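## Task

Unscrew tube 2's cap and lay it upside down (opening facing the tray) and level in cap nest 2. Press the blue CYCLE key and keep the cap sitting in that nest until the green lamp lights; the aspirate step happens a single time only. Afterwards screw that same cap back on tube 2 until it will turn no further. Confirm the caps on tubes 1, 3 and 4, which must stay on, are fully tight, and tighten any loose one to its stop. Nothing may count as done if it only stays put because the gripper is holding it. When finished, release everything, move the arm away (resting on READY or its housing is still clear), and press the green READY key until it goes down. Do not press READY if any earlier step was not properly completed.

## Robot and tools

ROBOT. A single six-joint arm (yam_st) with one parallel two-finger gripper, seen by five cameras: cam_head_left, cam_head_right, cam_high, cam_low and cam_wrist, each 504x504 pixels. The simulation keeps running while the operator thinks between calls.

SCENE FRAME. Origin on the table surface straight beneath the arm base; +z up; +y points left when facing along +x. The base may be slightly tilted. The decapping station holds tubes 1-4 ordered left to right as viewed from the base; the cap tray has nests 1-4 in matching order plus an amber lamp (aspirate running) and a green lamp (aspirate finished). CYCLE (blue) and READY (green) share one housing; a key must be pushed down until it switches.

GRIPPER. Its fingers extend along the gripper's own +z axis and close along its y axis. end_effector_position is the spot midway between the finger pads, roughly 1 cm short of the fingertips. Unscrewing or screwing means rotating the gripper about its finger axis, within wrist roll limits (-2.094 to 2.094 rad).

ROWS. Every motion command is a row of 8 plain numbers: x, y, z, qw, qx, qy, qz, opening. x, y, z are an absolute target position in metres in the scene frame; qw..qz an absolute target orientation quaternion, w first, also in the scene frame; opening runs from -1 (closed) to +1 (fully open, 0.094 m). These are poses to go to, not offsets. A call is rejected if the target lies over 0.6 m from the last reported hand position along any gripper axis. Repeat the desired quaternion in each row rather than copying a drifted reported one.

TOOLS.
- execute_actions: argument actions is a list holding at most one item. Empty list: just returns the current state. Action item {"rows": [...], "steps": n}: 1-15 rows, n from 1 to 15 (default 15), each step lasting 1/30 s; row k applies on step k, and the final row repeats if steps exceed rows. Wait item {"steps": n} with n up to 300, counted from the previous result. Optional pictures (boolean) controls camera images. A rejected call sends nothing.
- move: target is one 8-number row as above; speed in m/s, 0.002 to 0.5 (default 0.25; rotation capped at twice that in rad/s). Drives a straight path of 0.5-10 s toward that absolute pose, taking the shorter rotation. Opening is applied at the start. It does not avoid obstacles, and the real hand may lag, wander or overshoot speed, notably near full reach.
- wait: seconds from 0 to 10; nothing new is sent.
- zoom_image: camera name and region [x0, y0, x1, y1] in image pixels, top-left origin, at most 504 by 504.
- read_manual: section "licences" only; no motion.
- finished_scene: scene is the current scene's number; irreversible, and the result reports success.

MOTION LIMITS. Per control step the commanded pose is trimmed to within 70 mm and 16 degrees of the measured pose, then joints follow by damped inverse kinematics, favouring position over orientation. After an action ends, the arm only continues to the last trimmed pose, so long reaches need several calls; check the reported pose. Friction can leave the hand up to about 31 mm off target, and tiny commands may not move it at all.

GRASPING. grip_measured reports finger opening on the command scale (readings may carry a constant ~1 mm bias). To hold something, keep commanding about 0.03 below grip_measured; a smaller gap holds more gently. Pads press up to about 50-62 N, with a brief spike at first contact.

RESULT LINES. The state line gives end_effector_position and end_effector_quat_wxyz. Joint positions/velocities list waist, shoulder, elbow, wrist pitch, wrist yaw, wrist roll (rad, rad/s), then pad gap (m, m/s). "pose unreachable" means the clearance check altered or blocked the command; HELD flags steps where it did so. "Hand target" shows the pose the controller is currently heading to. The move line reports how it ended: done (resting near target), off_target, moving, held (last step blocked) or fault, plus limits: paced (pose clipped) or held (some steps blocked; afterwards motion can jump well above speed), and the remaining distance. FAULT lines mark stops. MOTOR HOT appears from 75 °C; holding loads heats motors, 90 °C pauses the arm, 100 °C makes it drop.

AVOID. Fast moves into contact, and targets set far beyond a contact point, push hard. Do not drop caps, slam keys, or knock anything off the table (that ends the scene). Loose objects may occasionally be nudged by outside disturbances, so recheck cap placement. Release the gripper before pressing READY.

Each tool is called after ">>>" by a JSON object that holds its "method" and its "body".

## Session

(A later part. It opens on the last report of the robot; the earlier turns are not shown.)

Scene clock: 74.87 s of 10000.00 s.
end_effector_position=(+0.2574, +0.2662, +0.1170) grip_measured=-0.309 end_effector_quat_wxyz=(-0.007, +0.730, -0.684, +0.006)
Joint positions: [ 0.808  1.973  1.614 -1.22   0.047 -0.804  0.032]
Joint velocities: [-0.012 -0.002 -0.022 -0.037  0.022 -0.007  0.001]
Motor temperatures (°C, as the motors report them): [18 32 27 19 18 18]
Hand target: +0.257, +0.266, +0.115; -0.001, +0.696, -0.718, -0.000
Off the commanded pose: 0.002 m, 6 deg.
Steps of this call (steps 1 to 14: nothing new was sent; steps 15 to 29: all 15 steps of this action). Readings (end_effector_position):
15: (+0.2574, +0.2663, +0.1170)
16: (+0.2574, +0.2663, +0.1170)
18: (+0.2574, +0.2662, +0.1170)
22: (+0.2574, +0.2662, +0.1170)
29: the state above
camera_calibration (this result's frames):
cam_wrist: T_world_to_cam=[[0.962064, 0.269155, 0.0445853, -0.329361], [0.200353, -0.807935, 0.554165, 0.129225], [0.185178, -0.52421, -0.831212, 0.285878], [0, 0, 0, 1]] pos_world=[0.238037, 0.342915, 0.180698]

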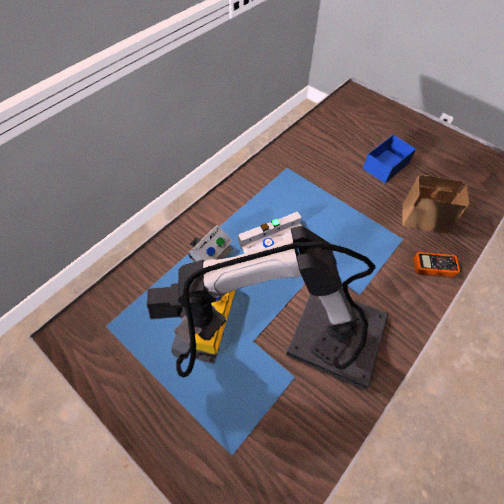

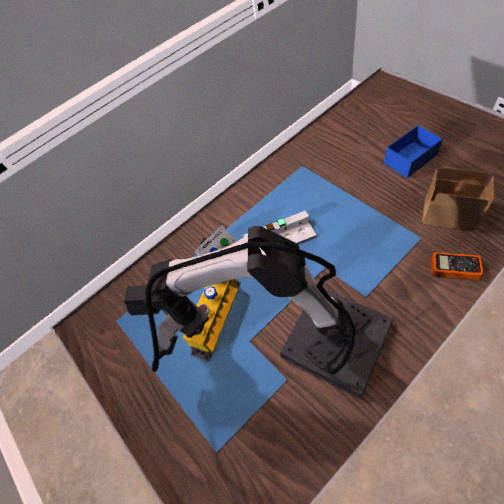

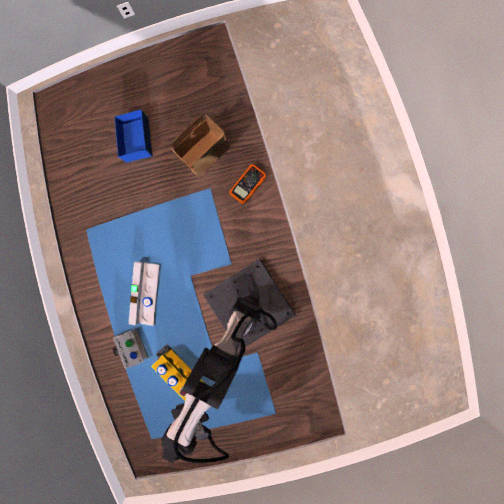

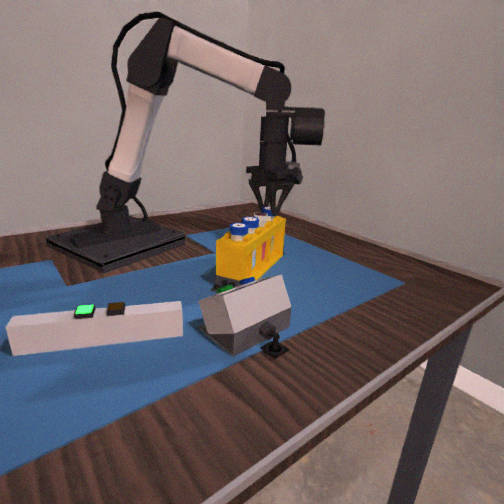

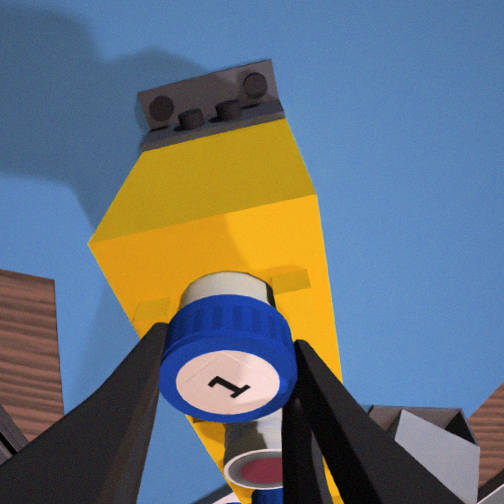

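Slipping: tight. Fetch cap 2.

>>> {"method": "execute_actions", "body": {"actions": [{"rows":[[0.257,0.266,0.117,0,-0.73,0.684,0,-0.1]],"steps":6}], "pictures": false}}

>>> {"method": "move", "body": {"target": [0.257,0.266,0.16,0,-0.73,0.684,0,-0.1], "speed": 0.2}}

>>> {"method": "move", "body": {"target": [0.29,0.04,0.16,0,-0.17,0.985,0,-0.1], "speed": 0.4}}

>>> {"method": "move", "body": {"target": [0.353,-0.099,0.06,0,0.182,0.983,0,-0.1], "speed": 0.3}}

Scene clock: 75.97 s of 10000.00 s.
end_effector_position=(+0.2564, +0.2657, +0.1170) grip_measured=-0.102 end_effector_quat_wxyz=(-0.005, +0.730, -0.683, +0.005)
Joint positions: [ 0.808  1.973  1.614 -1.224  0.045 -0.805  0.042]
Joint velocities: [-0.007  0.007 -0.022  0.007 -0.007  0.022  0.   ]
Motor temperatures (°C, as the motors report them): [18 32 27 19 18 18]
Hand target: +0.257, +0.266, +0.117; -0.000, +0.730, -0.684, +0.000
Off the commanded pose: 0.001 m, 1 deg.
Steps of this call (steps 1 to 27: nothing new was sent; steps 28 to 33: all 6 steps of this action). Readings (end_effector_position):
28: (+0.2573, +0.2663, +0.1170)
29: (+0.2570, +0.2661, +0.1170)
31: (+0.2565, +0.2658, +0.1170)
33: the state above

Scene clock: 77.20 s of 10000.00 s.
end_effector_position=(+0.2578, +0.2653, +0.1604) grip_measured=-0.102 end_effector_quat_wxyz=(-0.005, +0.730, -0.683, +0.004)
Joint positions: [ 0.808  1.973  1.787 -1.396  0.044 -0.805  0.042]
Joint velocities: [-0.007 -0.017 -0.012 -0.007 -0.037  0.051 -0.   ]
Motor temperatures (°C, as the motors report them): [18 32 27 19 18 18]
Hand target: +0.258, +0.267, +0.160; -0.000, +0.730, -0.684, +0.000
Off the commanded pose: 0.001 m, 1 deg.
move: done
camera_calibration (this result's frames):
cam_wrist: T_world_to_cam=[[0.962021, 0.270051, 0.0398586, -0.330952], [0.203781, -0.807617, 0.553378, 0.103537], [0.181631, -0.524239, -0.831976, 0.32245], [0, 0, 0, 1]] pos_world=[0.238717, 0.342033, 0.224167]

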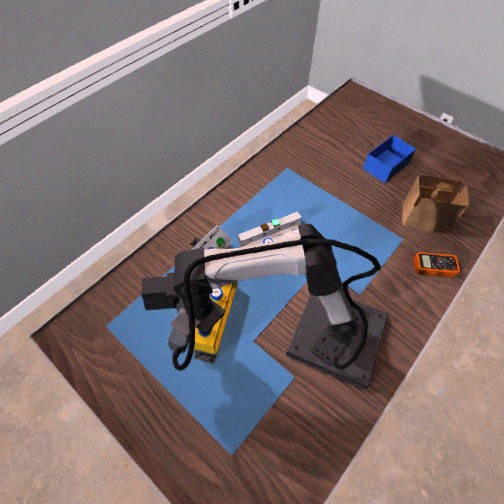

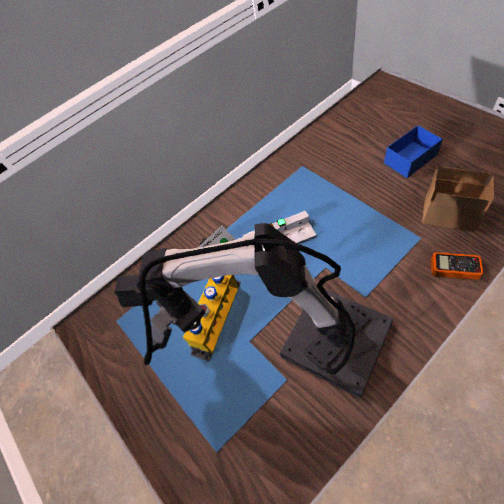

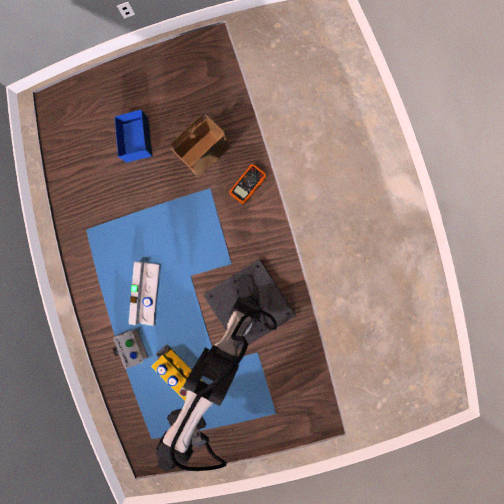

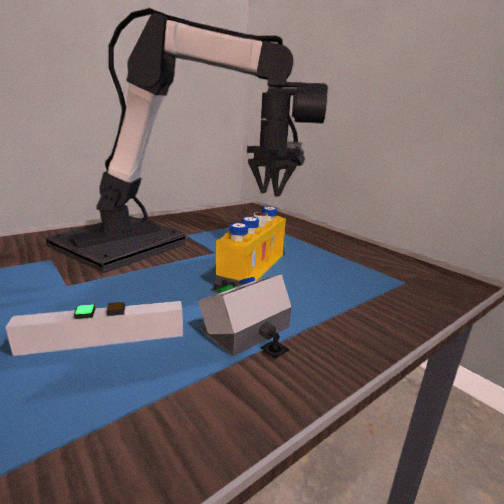

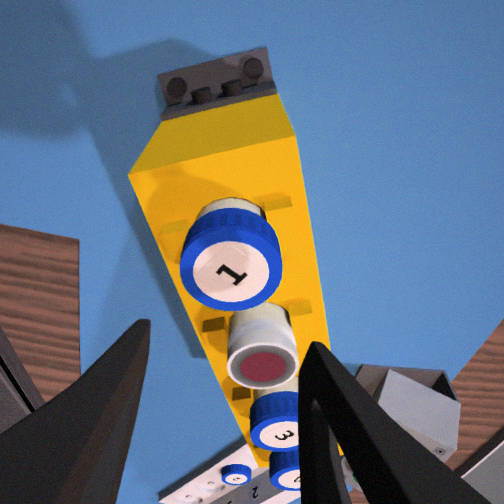

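Scene clock: 79.33 s of 10000.00 s.
end_effector_position=(+0.2937, +0.0394, +0.1589) grip_measured=-0.102 end_effector_quat_wxyz=(-0.011, -0.178, +0.984, +0.000)
Joint positions: [ 0.15   1.674  1.441 -1.354  0.04  -0.183  0.042]
Joint velocities: [-0.012 -0.002 -0.002 -0.022 -0.051 -0.022 -0.001]
Motor temperatures (°C, as the motors report them): [18 32 27 19 18 18]
Hand target: +0.293, +0.040, +0.161; +0.000, -0.170, +0.985, +0.004
Off the commanded pose: 0.004 m, 2 deg.
move: done
camera_calibration (this result's frames):
cam_wrist: T_world_to_cam=[[0.536605, -0.843624, 0.018802, -0.132232], [-0.70015, -0.432687, 0.567954, 0.162919], [-0.471004, -0.317931, -0.822845, 0.378328], [0, 0, 0, 1]] pos_world=[0.363218, 0.0792219, 0.221261]

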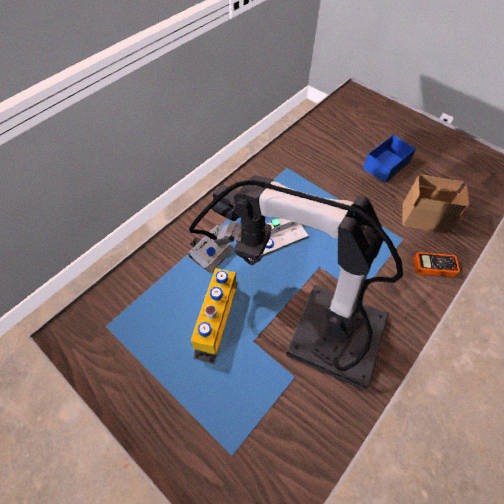

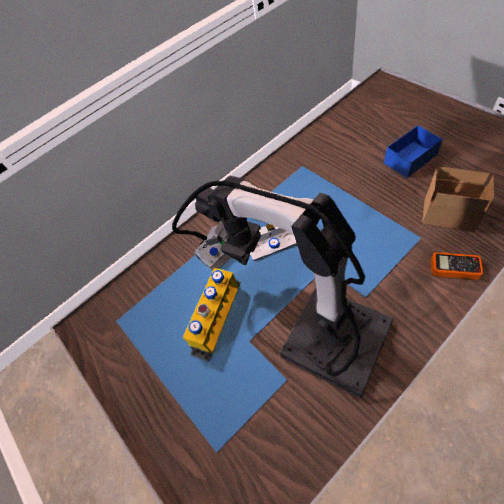

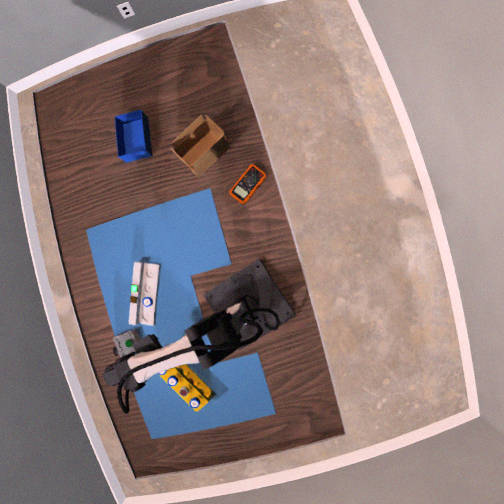

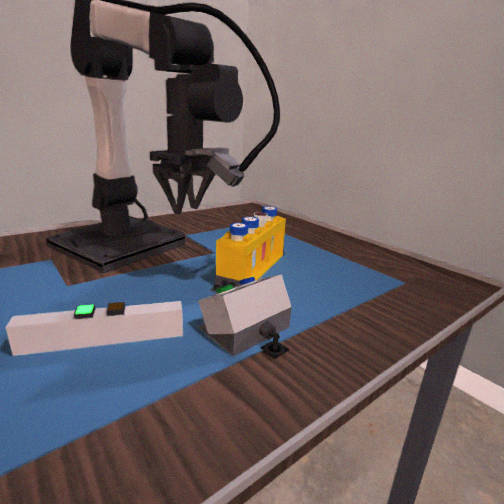

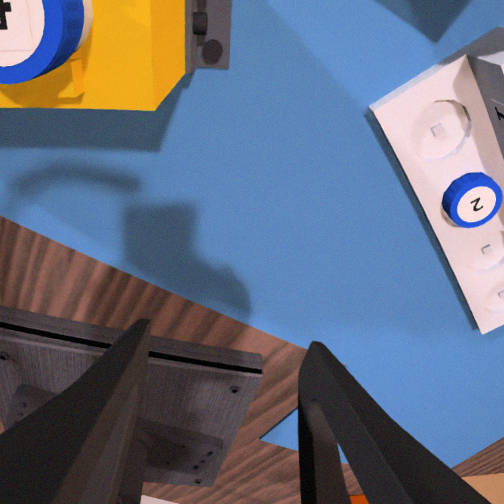

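Scene clock: 81.10 s of 10000.00 s.
end_effector_position=(+0.3441, -0.0970, +0.0580) grip_measured=-0.102 end_effector_quat_wxyz=(-0.012, +0.175, +0.984, +0.000)
Joint positions: [-0.278  1.946  1.399 -1.026  0.036  0.098  0.042]
Joint velocities: [ 0.012 -0.007  0.002 -0.051 -0.051 -0.007  0.   ]
Motor temperatures (°C, as the motors report them): [18 32 27 19 18 18]
Hand target: +0.353, -0.099, +0.059; +0.001, +0.182, +0.983, +0.002
Off the commanded pose: 0.009 m, 2 deg.
move: done
camera_calibration (this result's frames):
cam_wrist: T_world_to_cam=[[-0.143359, -0.989326, 0.0261123, -0.0530049], [-0.810182, 0.132471, 0.571013, 0.289053], [-0.568377, 0.0607041, -0.820525, 0.345812], [0, 0, 0, 1]] pos_world=[0.423139, -0.111723, 0.120079]

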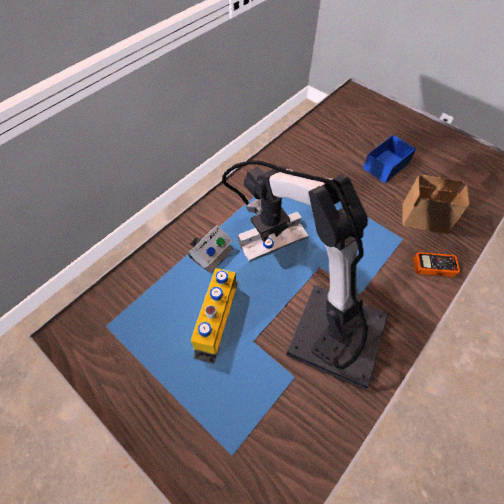

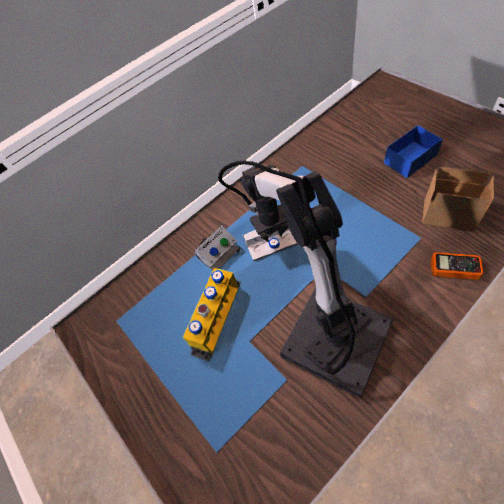

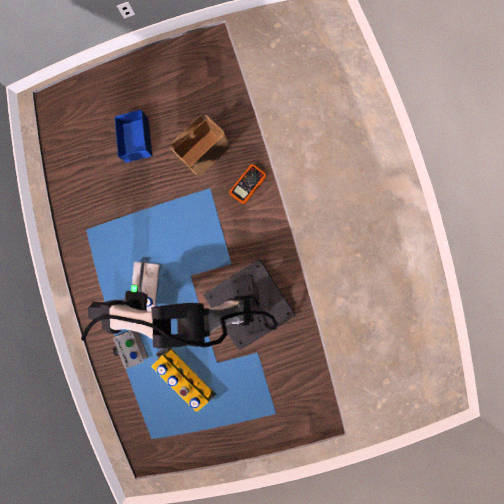

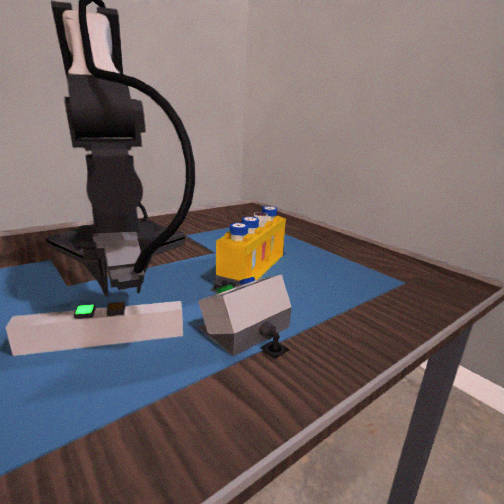

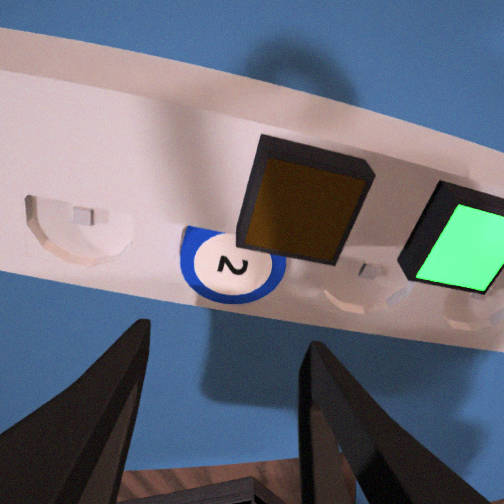

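>>> {"method": "move", "body": {"target": [0.349,-0.099,0.013,0,0.182,0.983,0,-0.1], "speed": 0.05}}

>>> {"method": "execute_actions", "body": {"actions": [{"rows":[[0.35,-0.098,0.016,0,0.182,0.983,0,-0.345]],"steps":10}], "pictures": false}}

>>> {"method": "move", "body": {"target": [0.348,-0.098,0.09,0,0.182,0.983,0,-0.345], "speed": 0.15}}

Scene clock: 83.40 s of 10000.00 s.
end_effector_position=(+0.3504, -0.0972, +0.0201) grip_measured=-0.102 end_effector_quat_wxyz=(+0.004, +0.176, +0.984, -0.001)
Joint positions: [-0.278  1.997  1.311 -0.856  0.036  0.1    0.042]
Joint velocities: [-0.022  0.002 -0.017 -0.066  0.037 -0.007 -0.001]
Motor temperatures (°C, as the motors report them): [18 32 27 19 18 18]
Hand target: +0.348, -0.099, +0.013; -0.000, +0.182, +0.983, +0.000
Off the commanded pose: 0.007 m, 1 deg.
move: done
camera_calibration (this result's frames):
cam_wrist: T_world_to_cam=[[-0.146756, -0.988734, 0.0294735, -0.0502092], [-0.826516, 0.138939, 0.545497, 0.322754], [-0.543446, 0.0556944, -0.837594, 0.309385], [0, 0, 0, 1]] pos_world=[0.427527, -0.111718, 0.084558]

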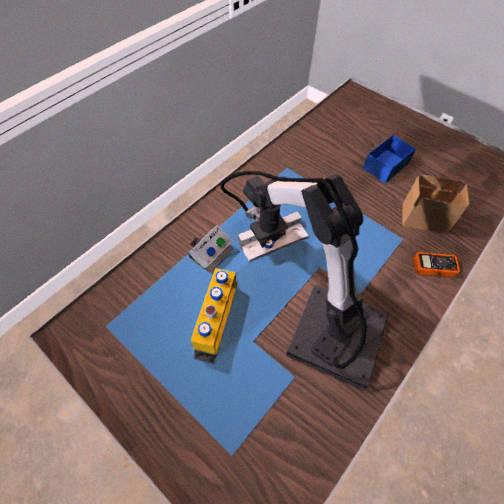

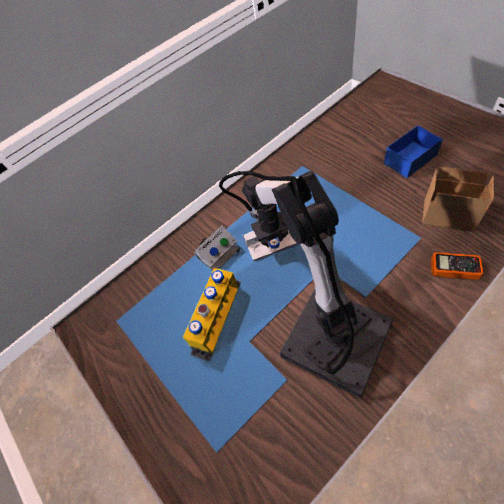

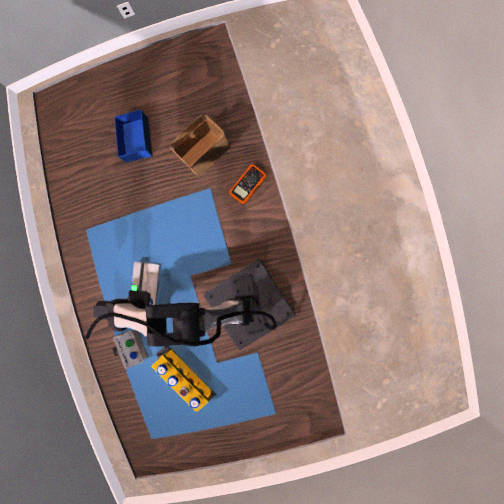

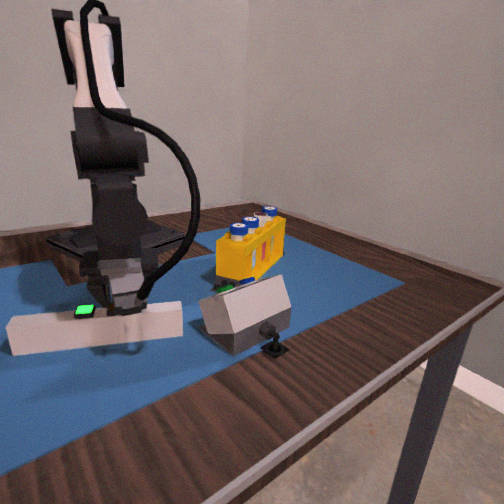

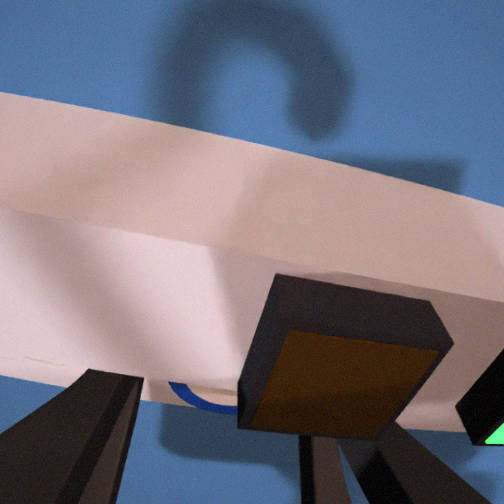

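Scene clock: 83.73 s of 10000.00 s.
end_effector_position=(+0.3503, -0.0976, +0.0201) grip_measured=-0.318 end_effector_quat_wxyz=(+0.004, +0.177, +0.984, -0.002)
Joint positions: [-0.278  1.997  1.311 -0.856  0.039  0.1    0.032]
Joint velocities: [-0.007 -0.012  0.007 -0.022 -0.007 -0.022 -0.001]
Motor temperatures (°C, as the motors report them): [18 32 27 19 18 18]
Hand target: +0.350, -0.098, +0.016; -0.000, +0.182, +0.983, -0.000
Off the commanded pose: 0.004 m, 1 deg.
Steps of this call (steps 1 to 10: all 10 steps of this action). Readings (end_effector_position):
1: (+0.3504, -0.0972, +0.0201)
2: (+0.3503, -0.0976, +0.0201)
4: (+0.3503, -0.0976, +0.0201)
8: (+0.3503, -0.0976, +0.0201)
10: the state above

Scene clock: 85.07 s of 10000.00 s.
end_effector_position=(+0.3471, -0.0993, +0.0830) grip_measured=-0.318 end_effector_quat_wxyz=(-0.006, +0.178, +0.984, -0.002)
Joint positions: [-0.278  1.922  1.469 -1.108  0.04   0.103  0.032]
Joint velocities: [-0.007 -0.022 -0.017 -0.095 -0.022 -0.022 -0.   ]
Motor temperatures (°C, as the motors report them): [18 33 27 19 18 18]
Hand target: +0.349, -0.098, +0.090; +0.000, +0.182, +0.983, +0.000
Off the commanded pose: 0.007 m, 1 deg.
move: done
camera_calibration (this result's frames):
cam_wrist: T_world_to_cam=[[-0.148877, -0.988363, 0.0312199, -0.053961], [-0.815186, 0.14054, 0.56189, 0.280816], [-0.559739, 0.0582023, -0.826623, 0.365384], [0, 0, 0, 1]] pos_world=[0.425403, -0.114065, 0.145932]

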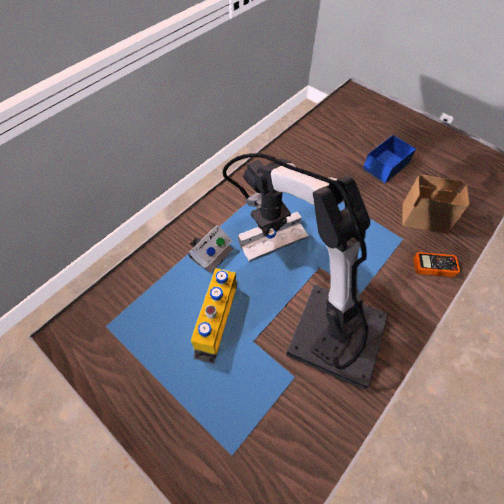

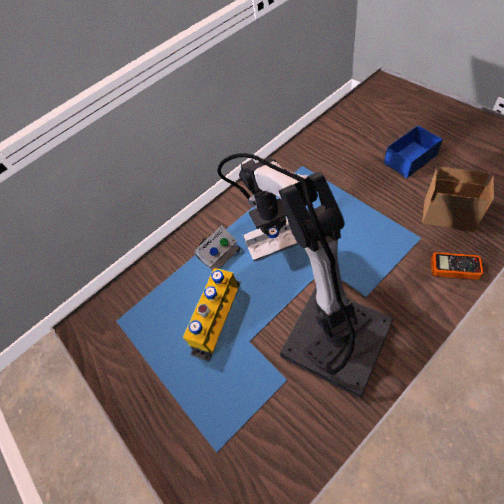

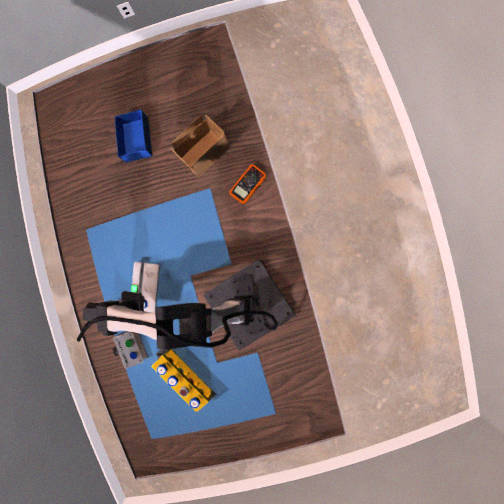

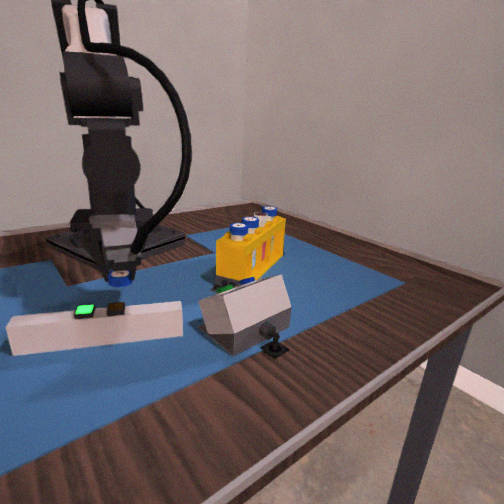

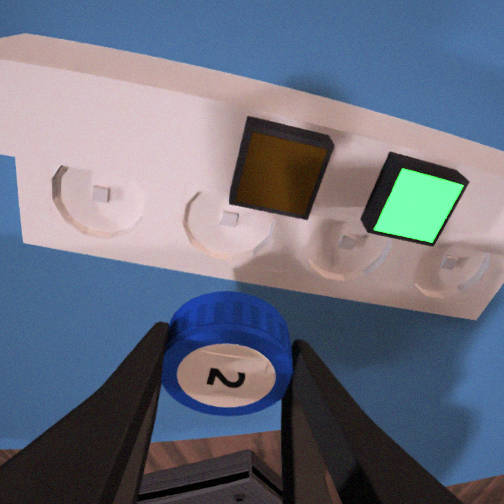

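>>> {"method": "move", "body": {"target": [0.29,0.05,0.17,0,-0.5,0.866,0,-0.35], "speed": 0.4}}

>>> {"method": "move", "body": {"target": [0.282,0.222,0.16,0,-0.966,0.259,0,-0.35], "speed": 0.4}}

Scene clock: 88.07 s of 10000.00 s.
end_effector_position=(+0.2887, +0.0490, +0.1613) grip_measured=-0.318 end_effector_quat_wxyz=(-0.013, -0.493, +0.870, +0.003)
Joint positions: [ 0.187  1.669  1.442 -1.368  0.042 -0.819  0.032]
Joint velocities: [-0.017 -0.002  0.007  0.007 -0.037  0.007  0.001]
Motor temperatures (°C, as the motors report them): [18 33 27 19 18 18]
Hand target: +0.289, +0.050, +0.171; -0.002, -0.500, +0.866, -0.001
Off the commanded pose: 0.009 m, 2 deg.
move: done
camera_calibration (this result's frames):
cam_wrist: T_world_to_cam=[[0.945255, -0.326304, 0.00444047, -0.262533], [-0.271648, -0.779238, 0.564797, 0.0560216], [-0.180835, -0.535084, -0.825218, 0.308219], [0, 0, 0, 1]] pos_world=[0.319116, 0.122911, 0.223873]

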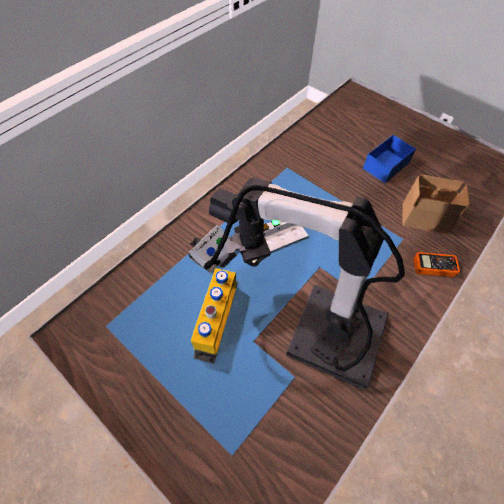

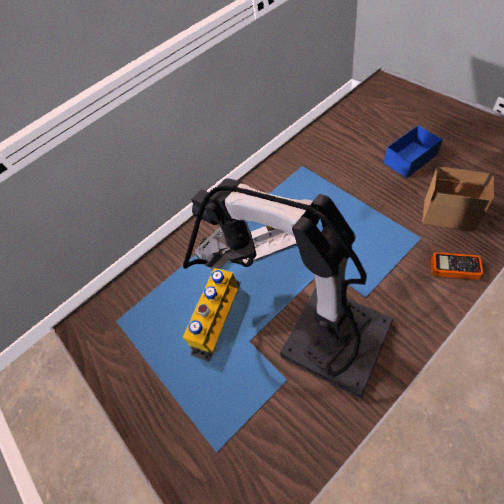

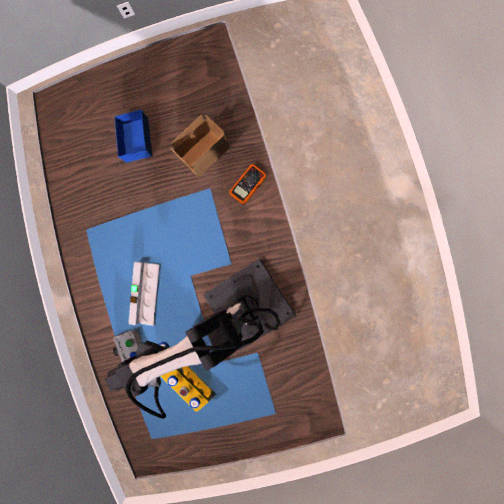

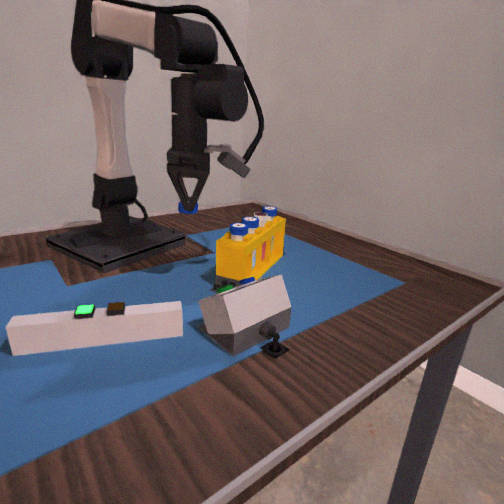

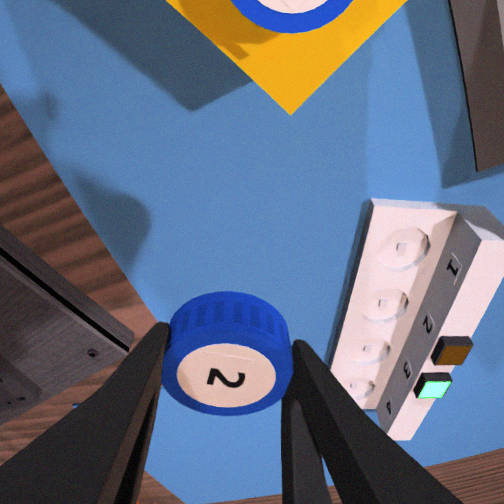

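Scene clock: 90.70 s of 10000.00 s.
end_effector_position=(+0.2798, +0.2201, +0.1593) grip_measured=-0.317 end_effector_quat_wxyz=(-0.001, +0.964, -0.267, +0.004)
Joint positions: [ 0.677  1.911  1.705 -1.374  0.044 -1.899  0.032]
Joint velocities: [-0.002 -0.012  0.002  0.022 -0.007 -0.037 -0.001]
Motor temperatures (°C, as the motors report them): [18 33 28 19 18 18]
Hand target: +0.279, +0.222, +0.159; +0.002, +0.966, -0.259, +0.001
Off the commanded pose: 0.003 m, 1 deg.
move: done
camera_calibration (this result's frames):
cam_wrist: T_world_to_cam=[[0.327378, 0.944441, 0.0292518, -0.308996], [0.777928, -0.286972, 0.558995, -0.213024], [0.536332, -0.160247, -0.828655, 0.113924], [0, 0, 0, 1]] pos_world=[0.205774, 0.248953, 0.222522]

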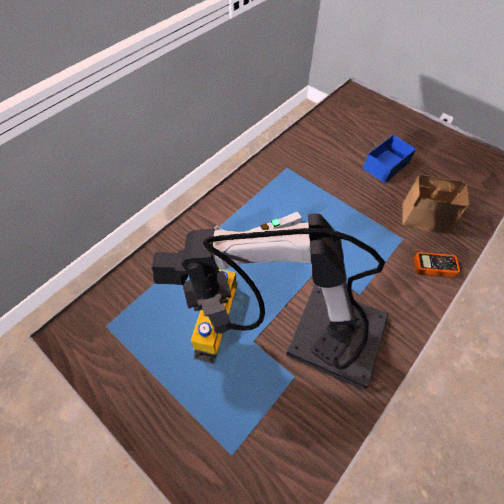

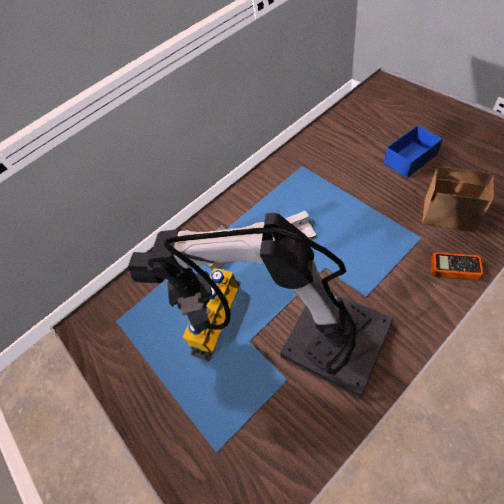

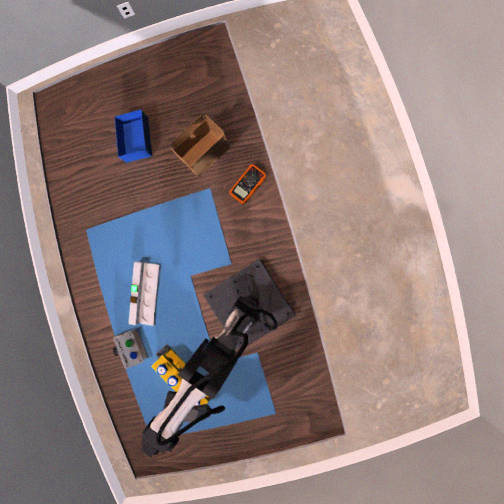

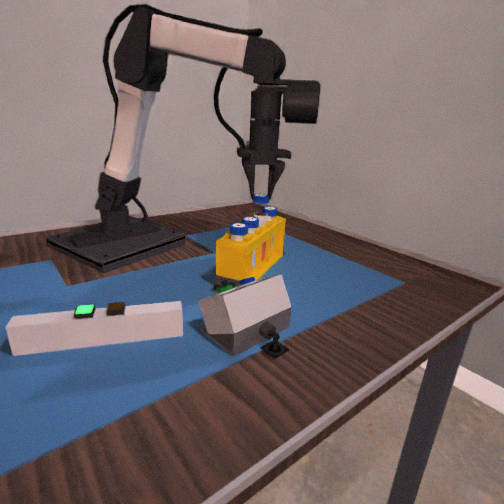

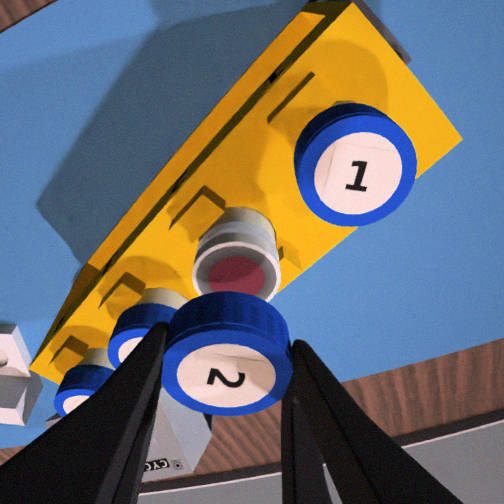

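>>> {"method": "move", "body": {"target": [0.281,0.221,0.117,0,-0.966,0.259,0,-0.35], "speed": 0.03}}

>>> {"method": "zoom_image", "body": {"camera": "cam_low", "region": [210,170,300,260]}}

Scene clock: 92.93 s of 10000.00 s.
end_effector_position=(+0.2799, +0.2219, +0.1254) grip_measured=-0.317 end_effector_quat_wxyz=(-0.004, +0.965, -0.261, +0.006)
Joint positions: [ 0.677  1.911  1.57  -1.233  0.043 -1.913  0.032]
Joint velocities: [ 0.007 -0.017  0.012 -0.022 -0.007  0.022  0.001]
Motor temperatures (°C, as the motors report them): [18 33 28 19 18 18]
Hand target: +0.280, +0.220, +0.117; -0.000, +0.966, -0.259, +0.000
Off the commanded pose: 0.009 m, 1 deg.
move: done
camera_calibration (this result's frames):
cam_wrist: T_world_to_cam=[[0.314097, 0.948727, 0.0354976, -0.307735], [0.778868, -0.278881, 0.561773, -0.196021], [0.542869, -0.148804, -0.826529, 0.0814536], [0, 0, 0, 1]] pos_world=[0.205114, 0.24941, 0.188367]

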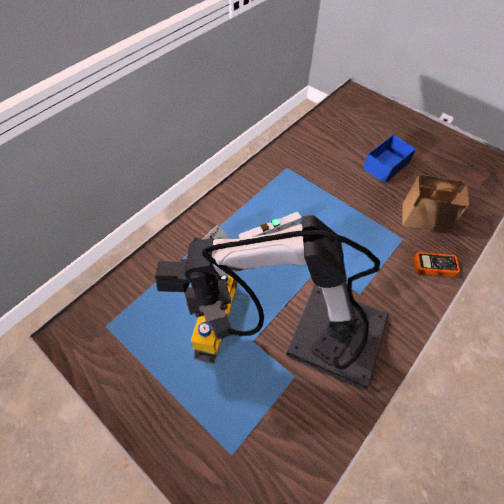

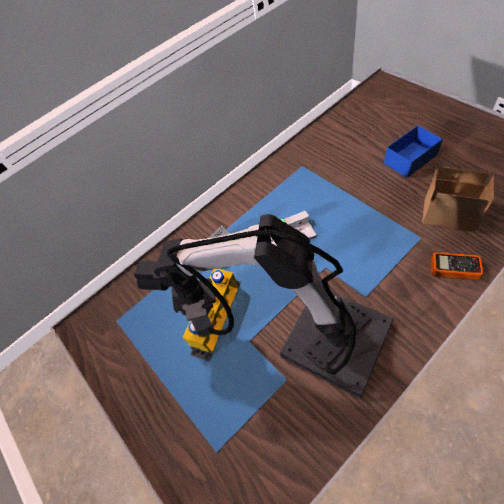

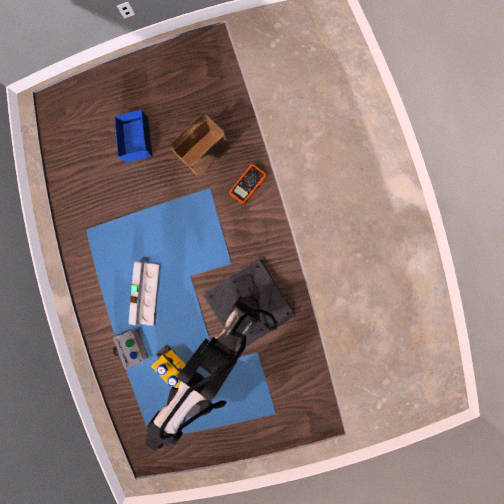

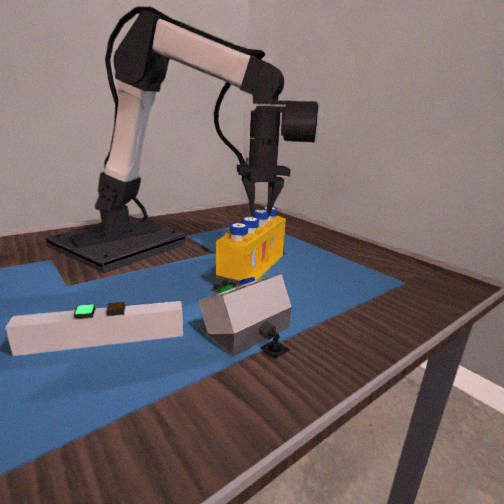

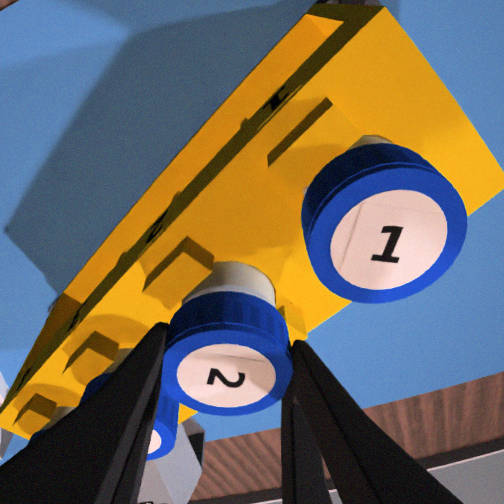

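Region (210, 170, 300, 260) of cam_low's 504x504 image, scaled by 5.600, with more detail than that image has.

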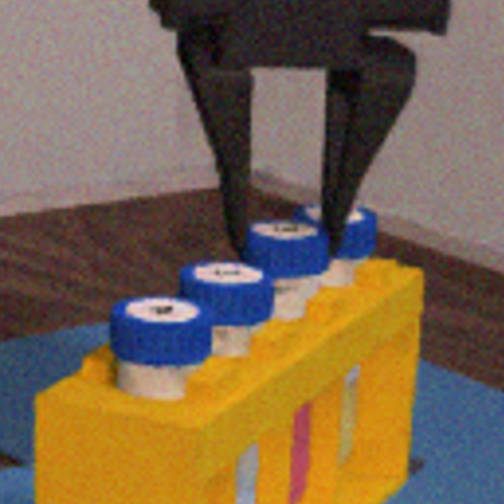

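On the tube. Screw directly with this grip.

>>> {"method": "move", "body": {"target": [0.282,0.2205,0.113,0,-0.342,0.94,0,-0.35], "speed": 0.5}}

>>> {"method": "move", "body": {"target": [0.282,0.2205,0.112,0,0.609,0.793,0,-0.35], "speed": 0.5}}

Scene clock: 96.17 s of 10000.00 s.
end_effector_position=(+0.2832, +0.2219, +0.1241) grip_measured=-0.318 end_effector_quat_wxyz=(+0.013, -0.350, +0.937, +0.000)
Joint positions: [ 0.672  1.911  1.566 -1.217  0.045 -0.02   0.032]
Joint velocities: [-0.002 -0.007 -0.012 -0.007 -0.051 -0.037 -0.   ]
Motor temperatures (°C, as the motors report them): [18 33 28 19 18 18]
Hand target: +0.282, +0.220, +0.113; -0.000, -0.342, +0.940, -0.000
Off the commanded pose: 0.011 m, 2 deg.
move: off_target
camera_calibration (this result's frames):
cam_wrist: T_world_to_cam=[[0.796226, -0.603672, 0.040045, -0.101353], [-0.528029, -0.661094, 0.533048, 0.260616], [-0.295313, -0.445572, -0.845137, 0.384122], [0, 0, 0, 1]] pos_world=[0.331749, 0.282261, 0.189774]

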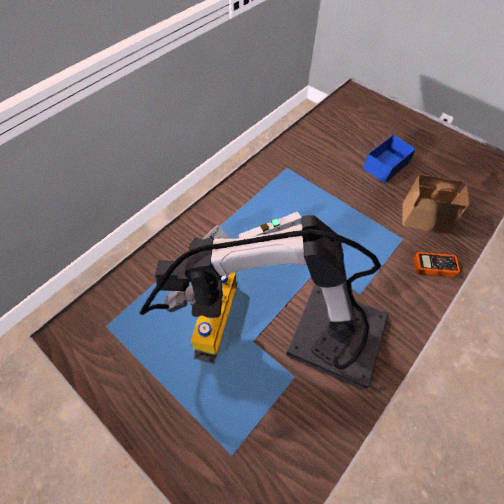

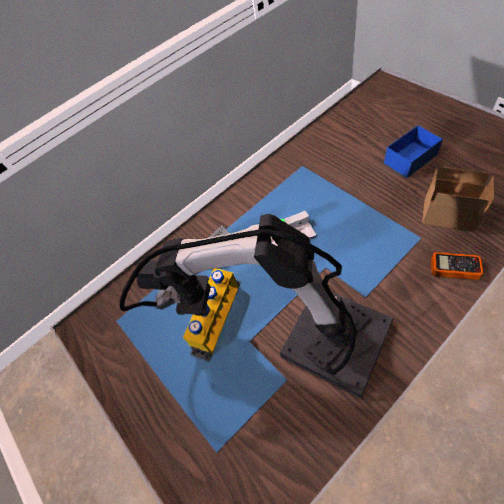

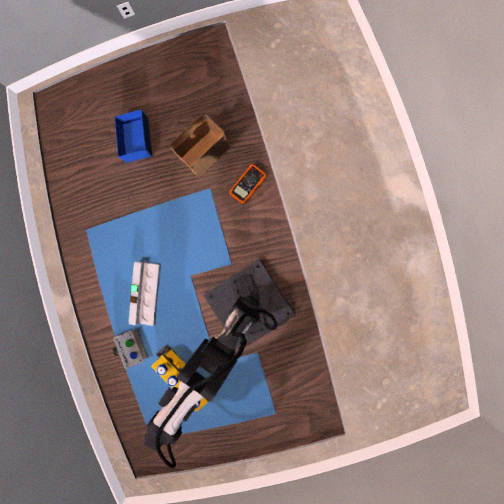

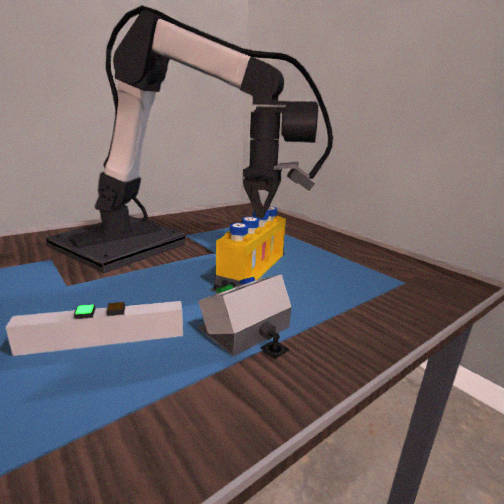

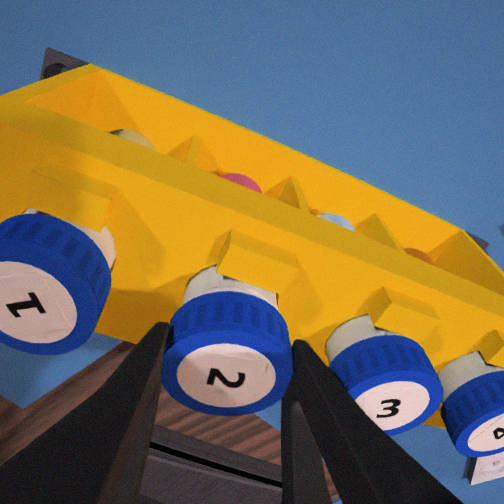

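Scene clock: 98.93 s of 10000.00 s.
end_effector_position=(+0.2824, +0.2187, +0.1238) grip_measured=-0.318 end_effector_quat_wxyz=(+0.011, +0.602, +0.799, +0.005)
Joint positions: [ 0.672  1.911  1.564 -1.226  0.057  1.987  0.032]
Joint velocities: [-0.017 -0.002  0.002  0.051 -0.037  0.066  0.   ]
Motor temperatures (°C, as the motors report them): [18 33 28 19 18 18]
Hand target: +0.282, +0.220, +0.112; +0.000, +0.609, +0.793, -0.000
Off the commanded pose: 0.012 m, 2 deg.
move: off_target
camera_calibration (this result's frames):
cam_wrist: T_world_to_cam=[[-0.883829, -0.467718, 0.00924621, 0.345844], [-0.389746, 0.747133, 0.538415, -0.0895021], [-0.258735, 0.472264, -0.842629, 0.170832], [0, 0, 0, 1]] pos_world=[0.314985, 0.14795, 0.18894]

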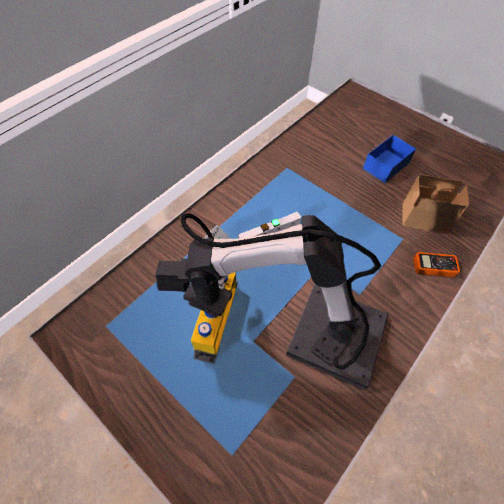

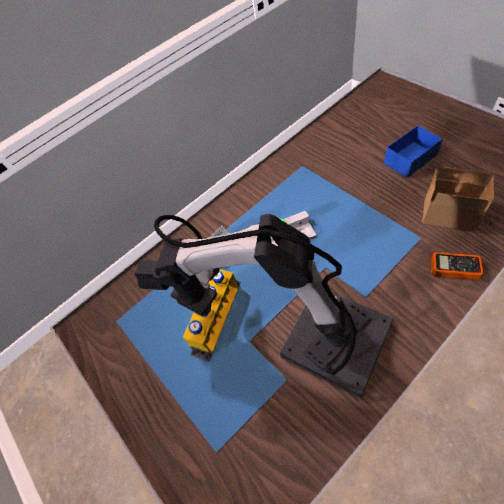

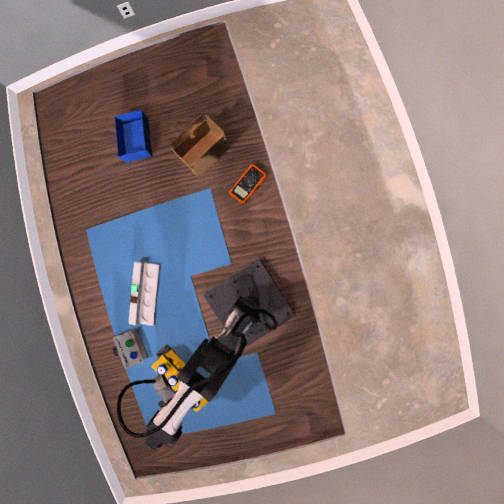

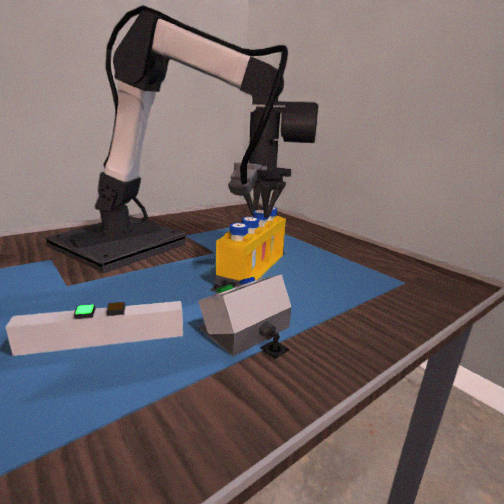

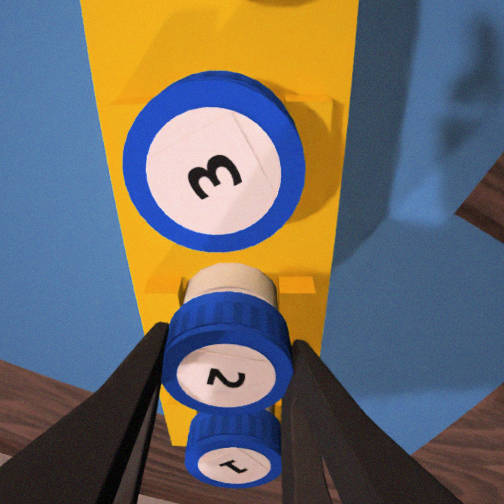

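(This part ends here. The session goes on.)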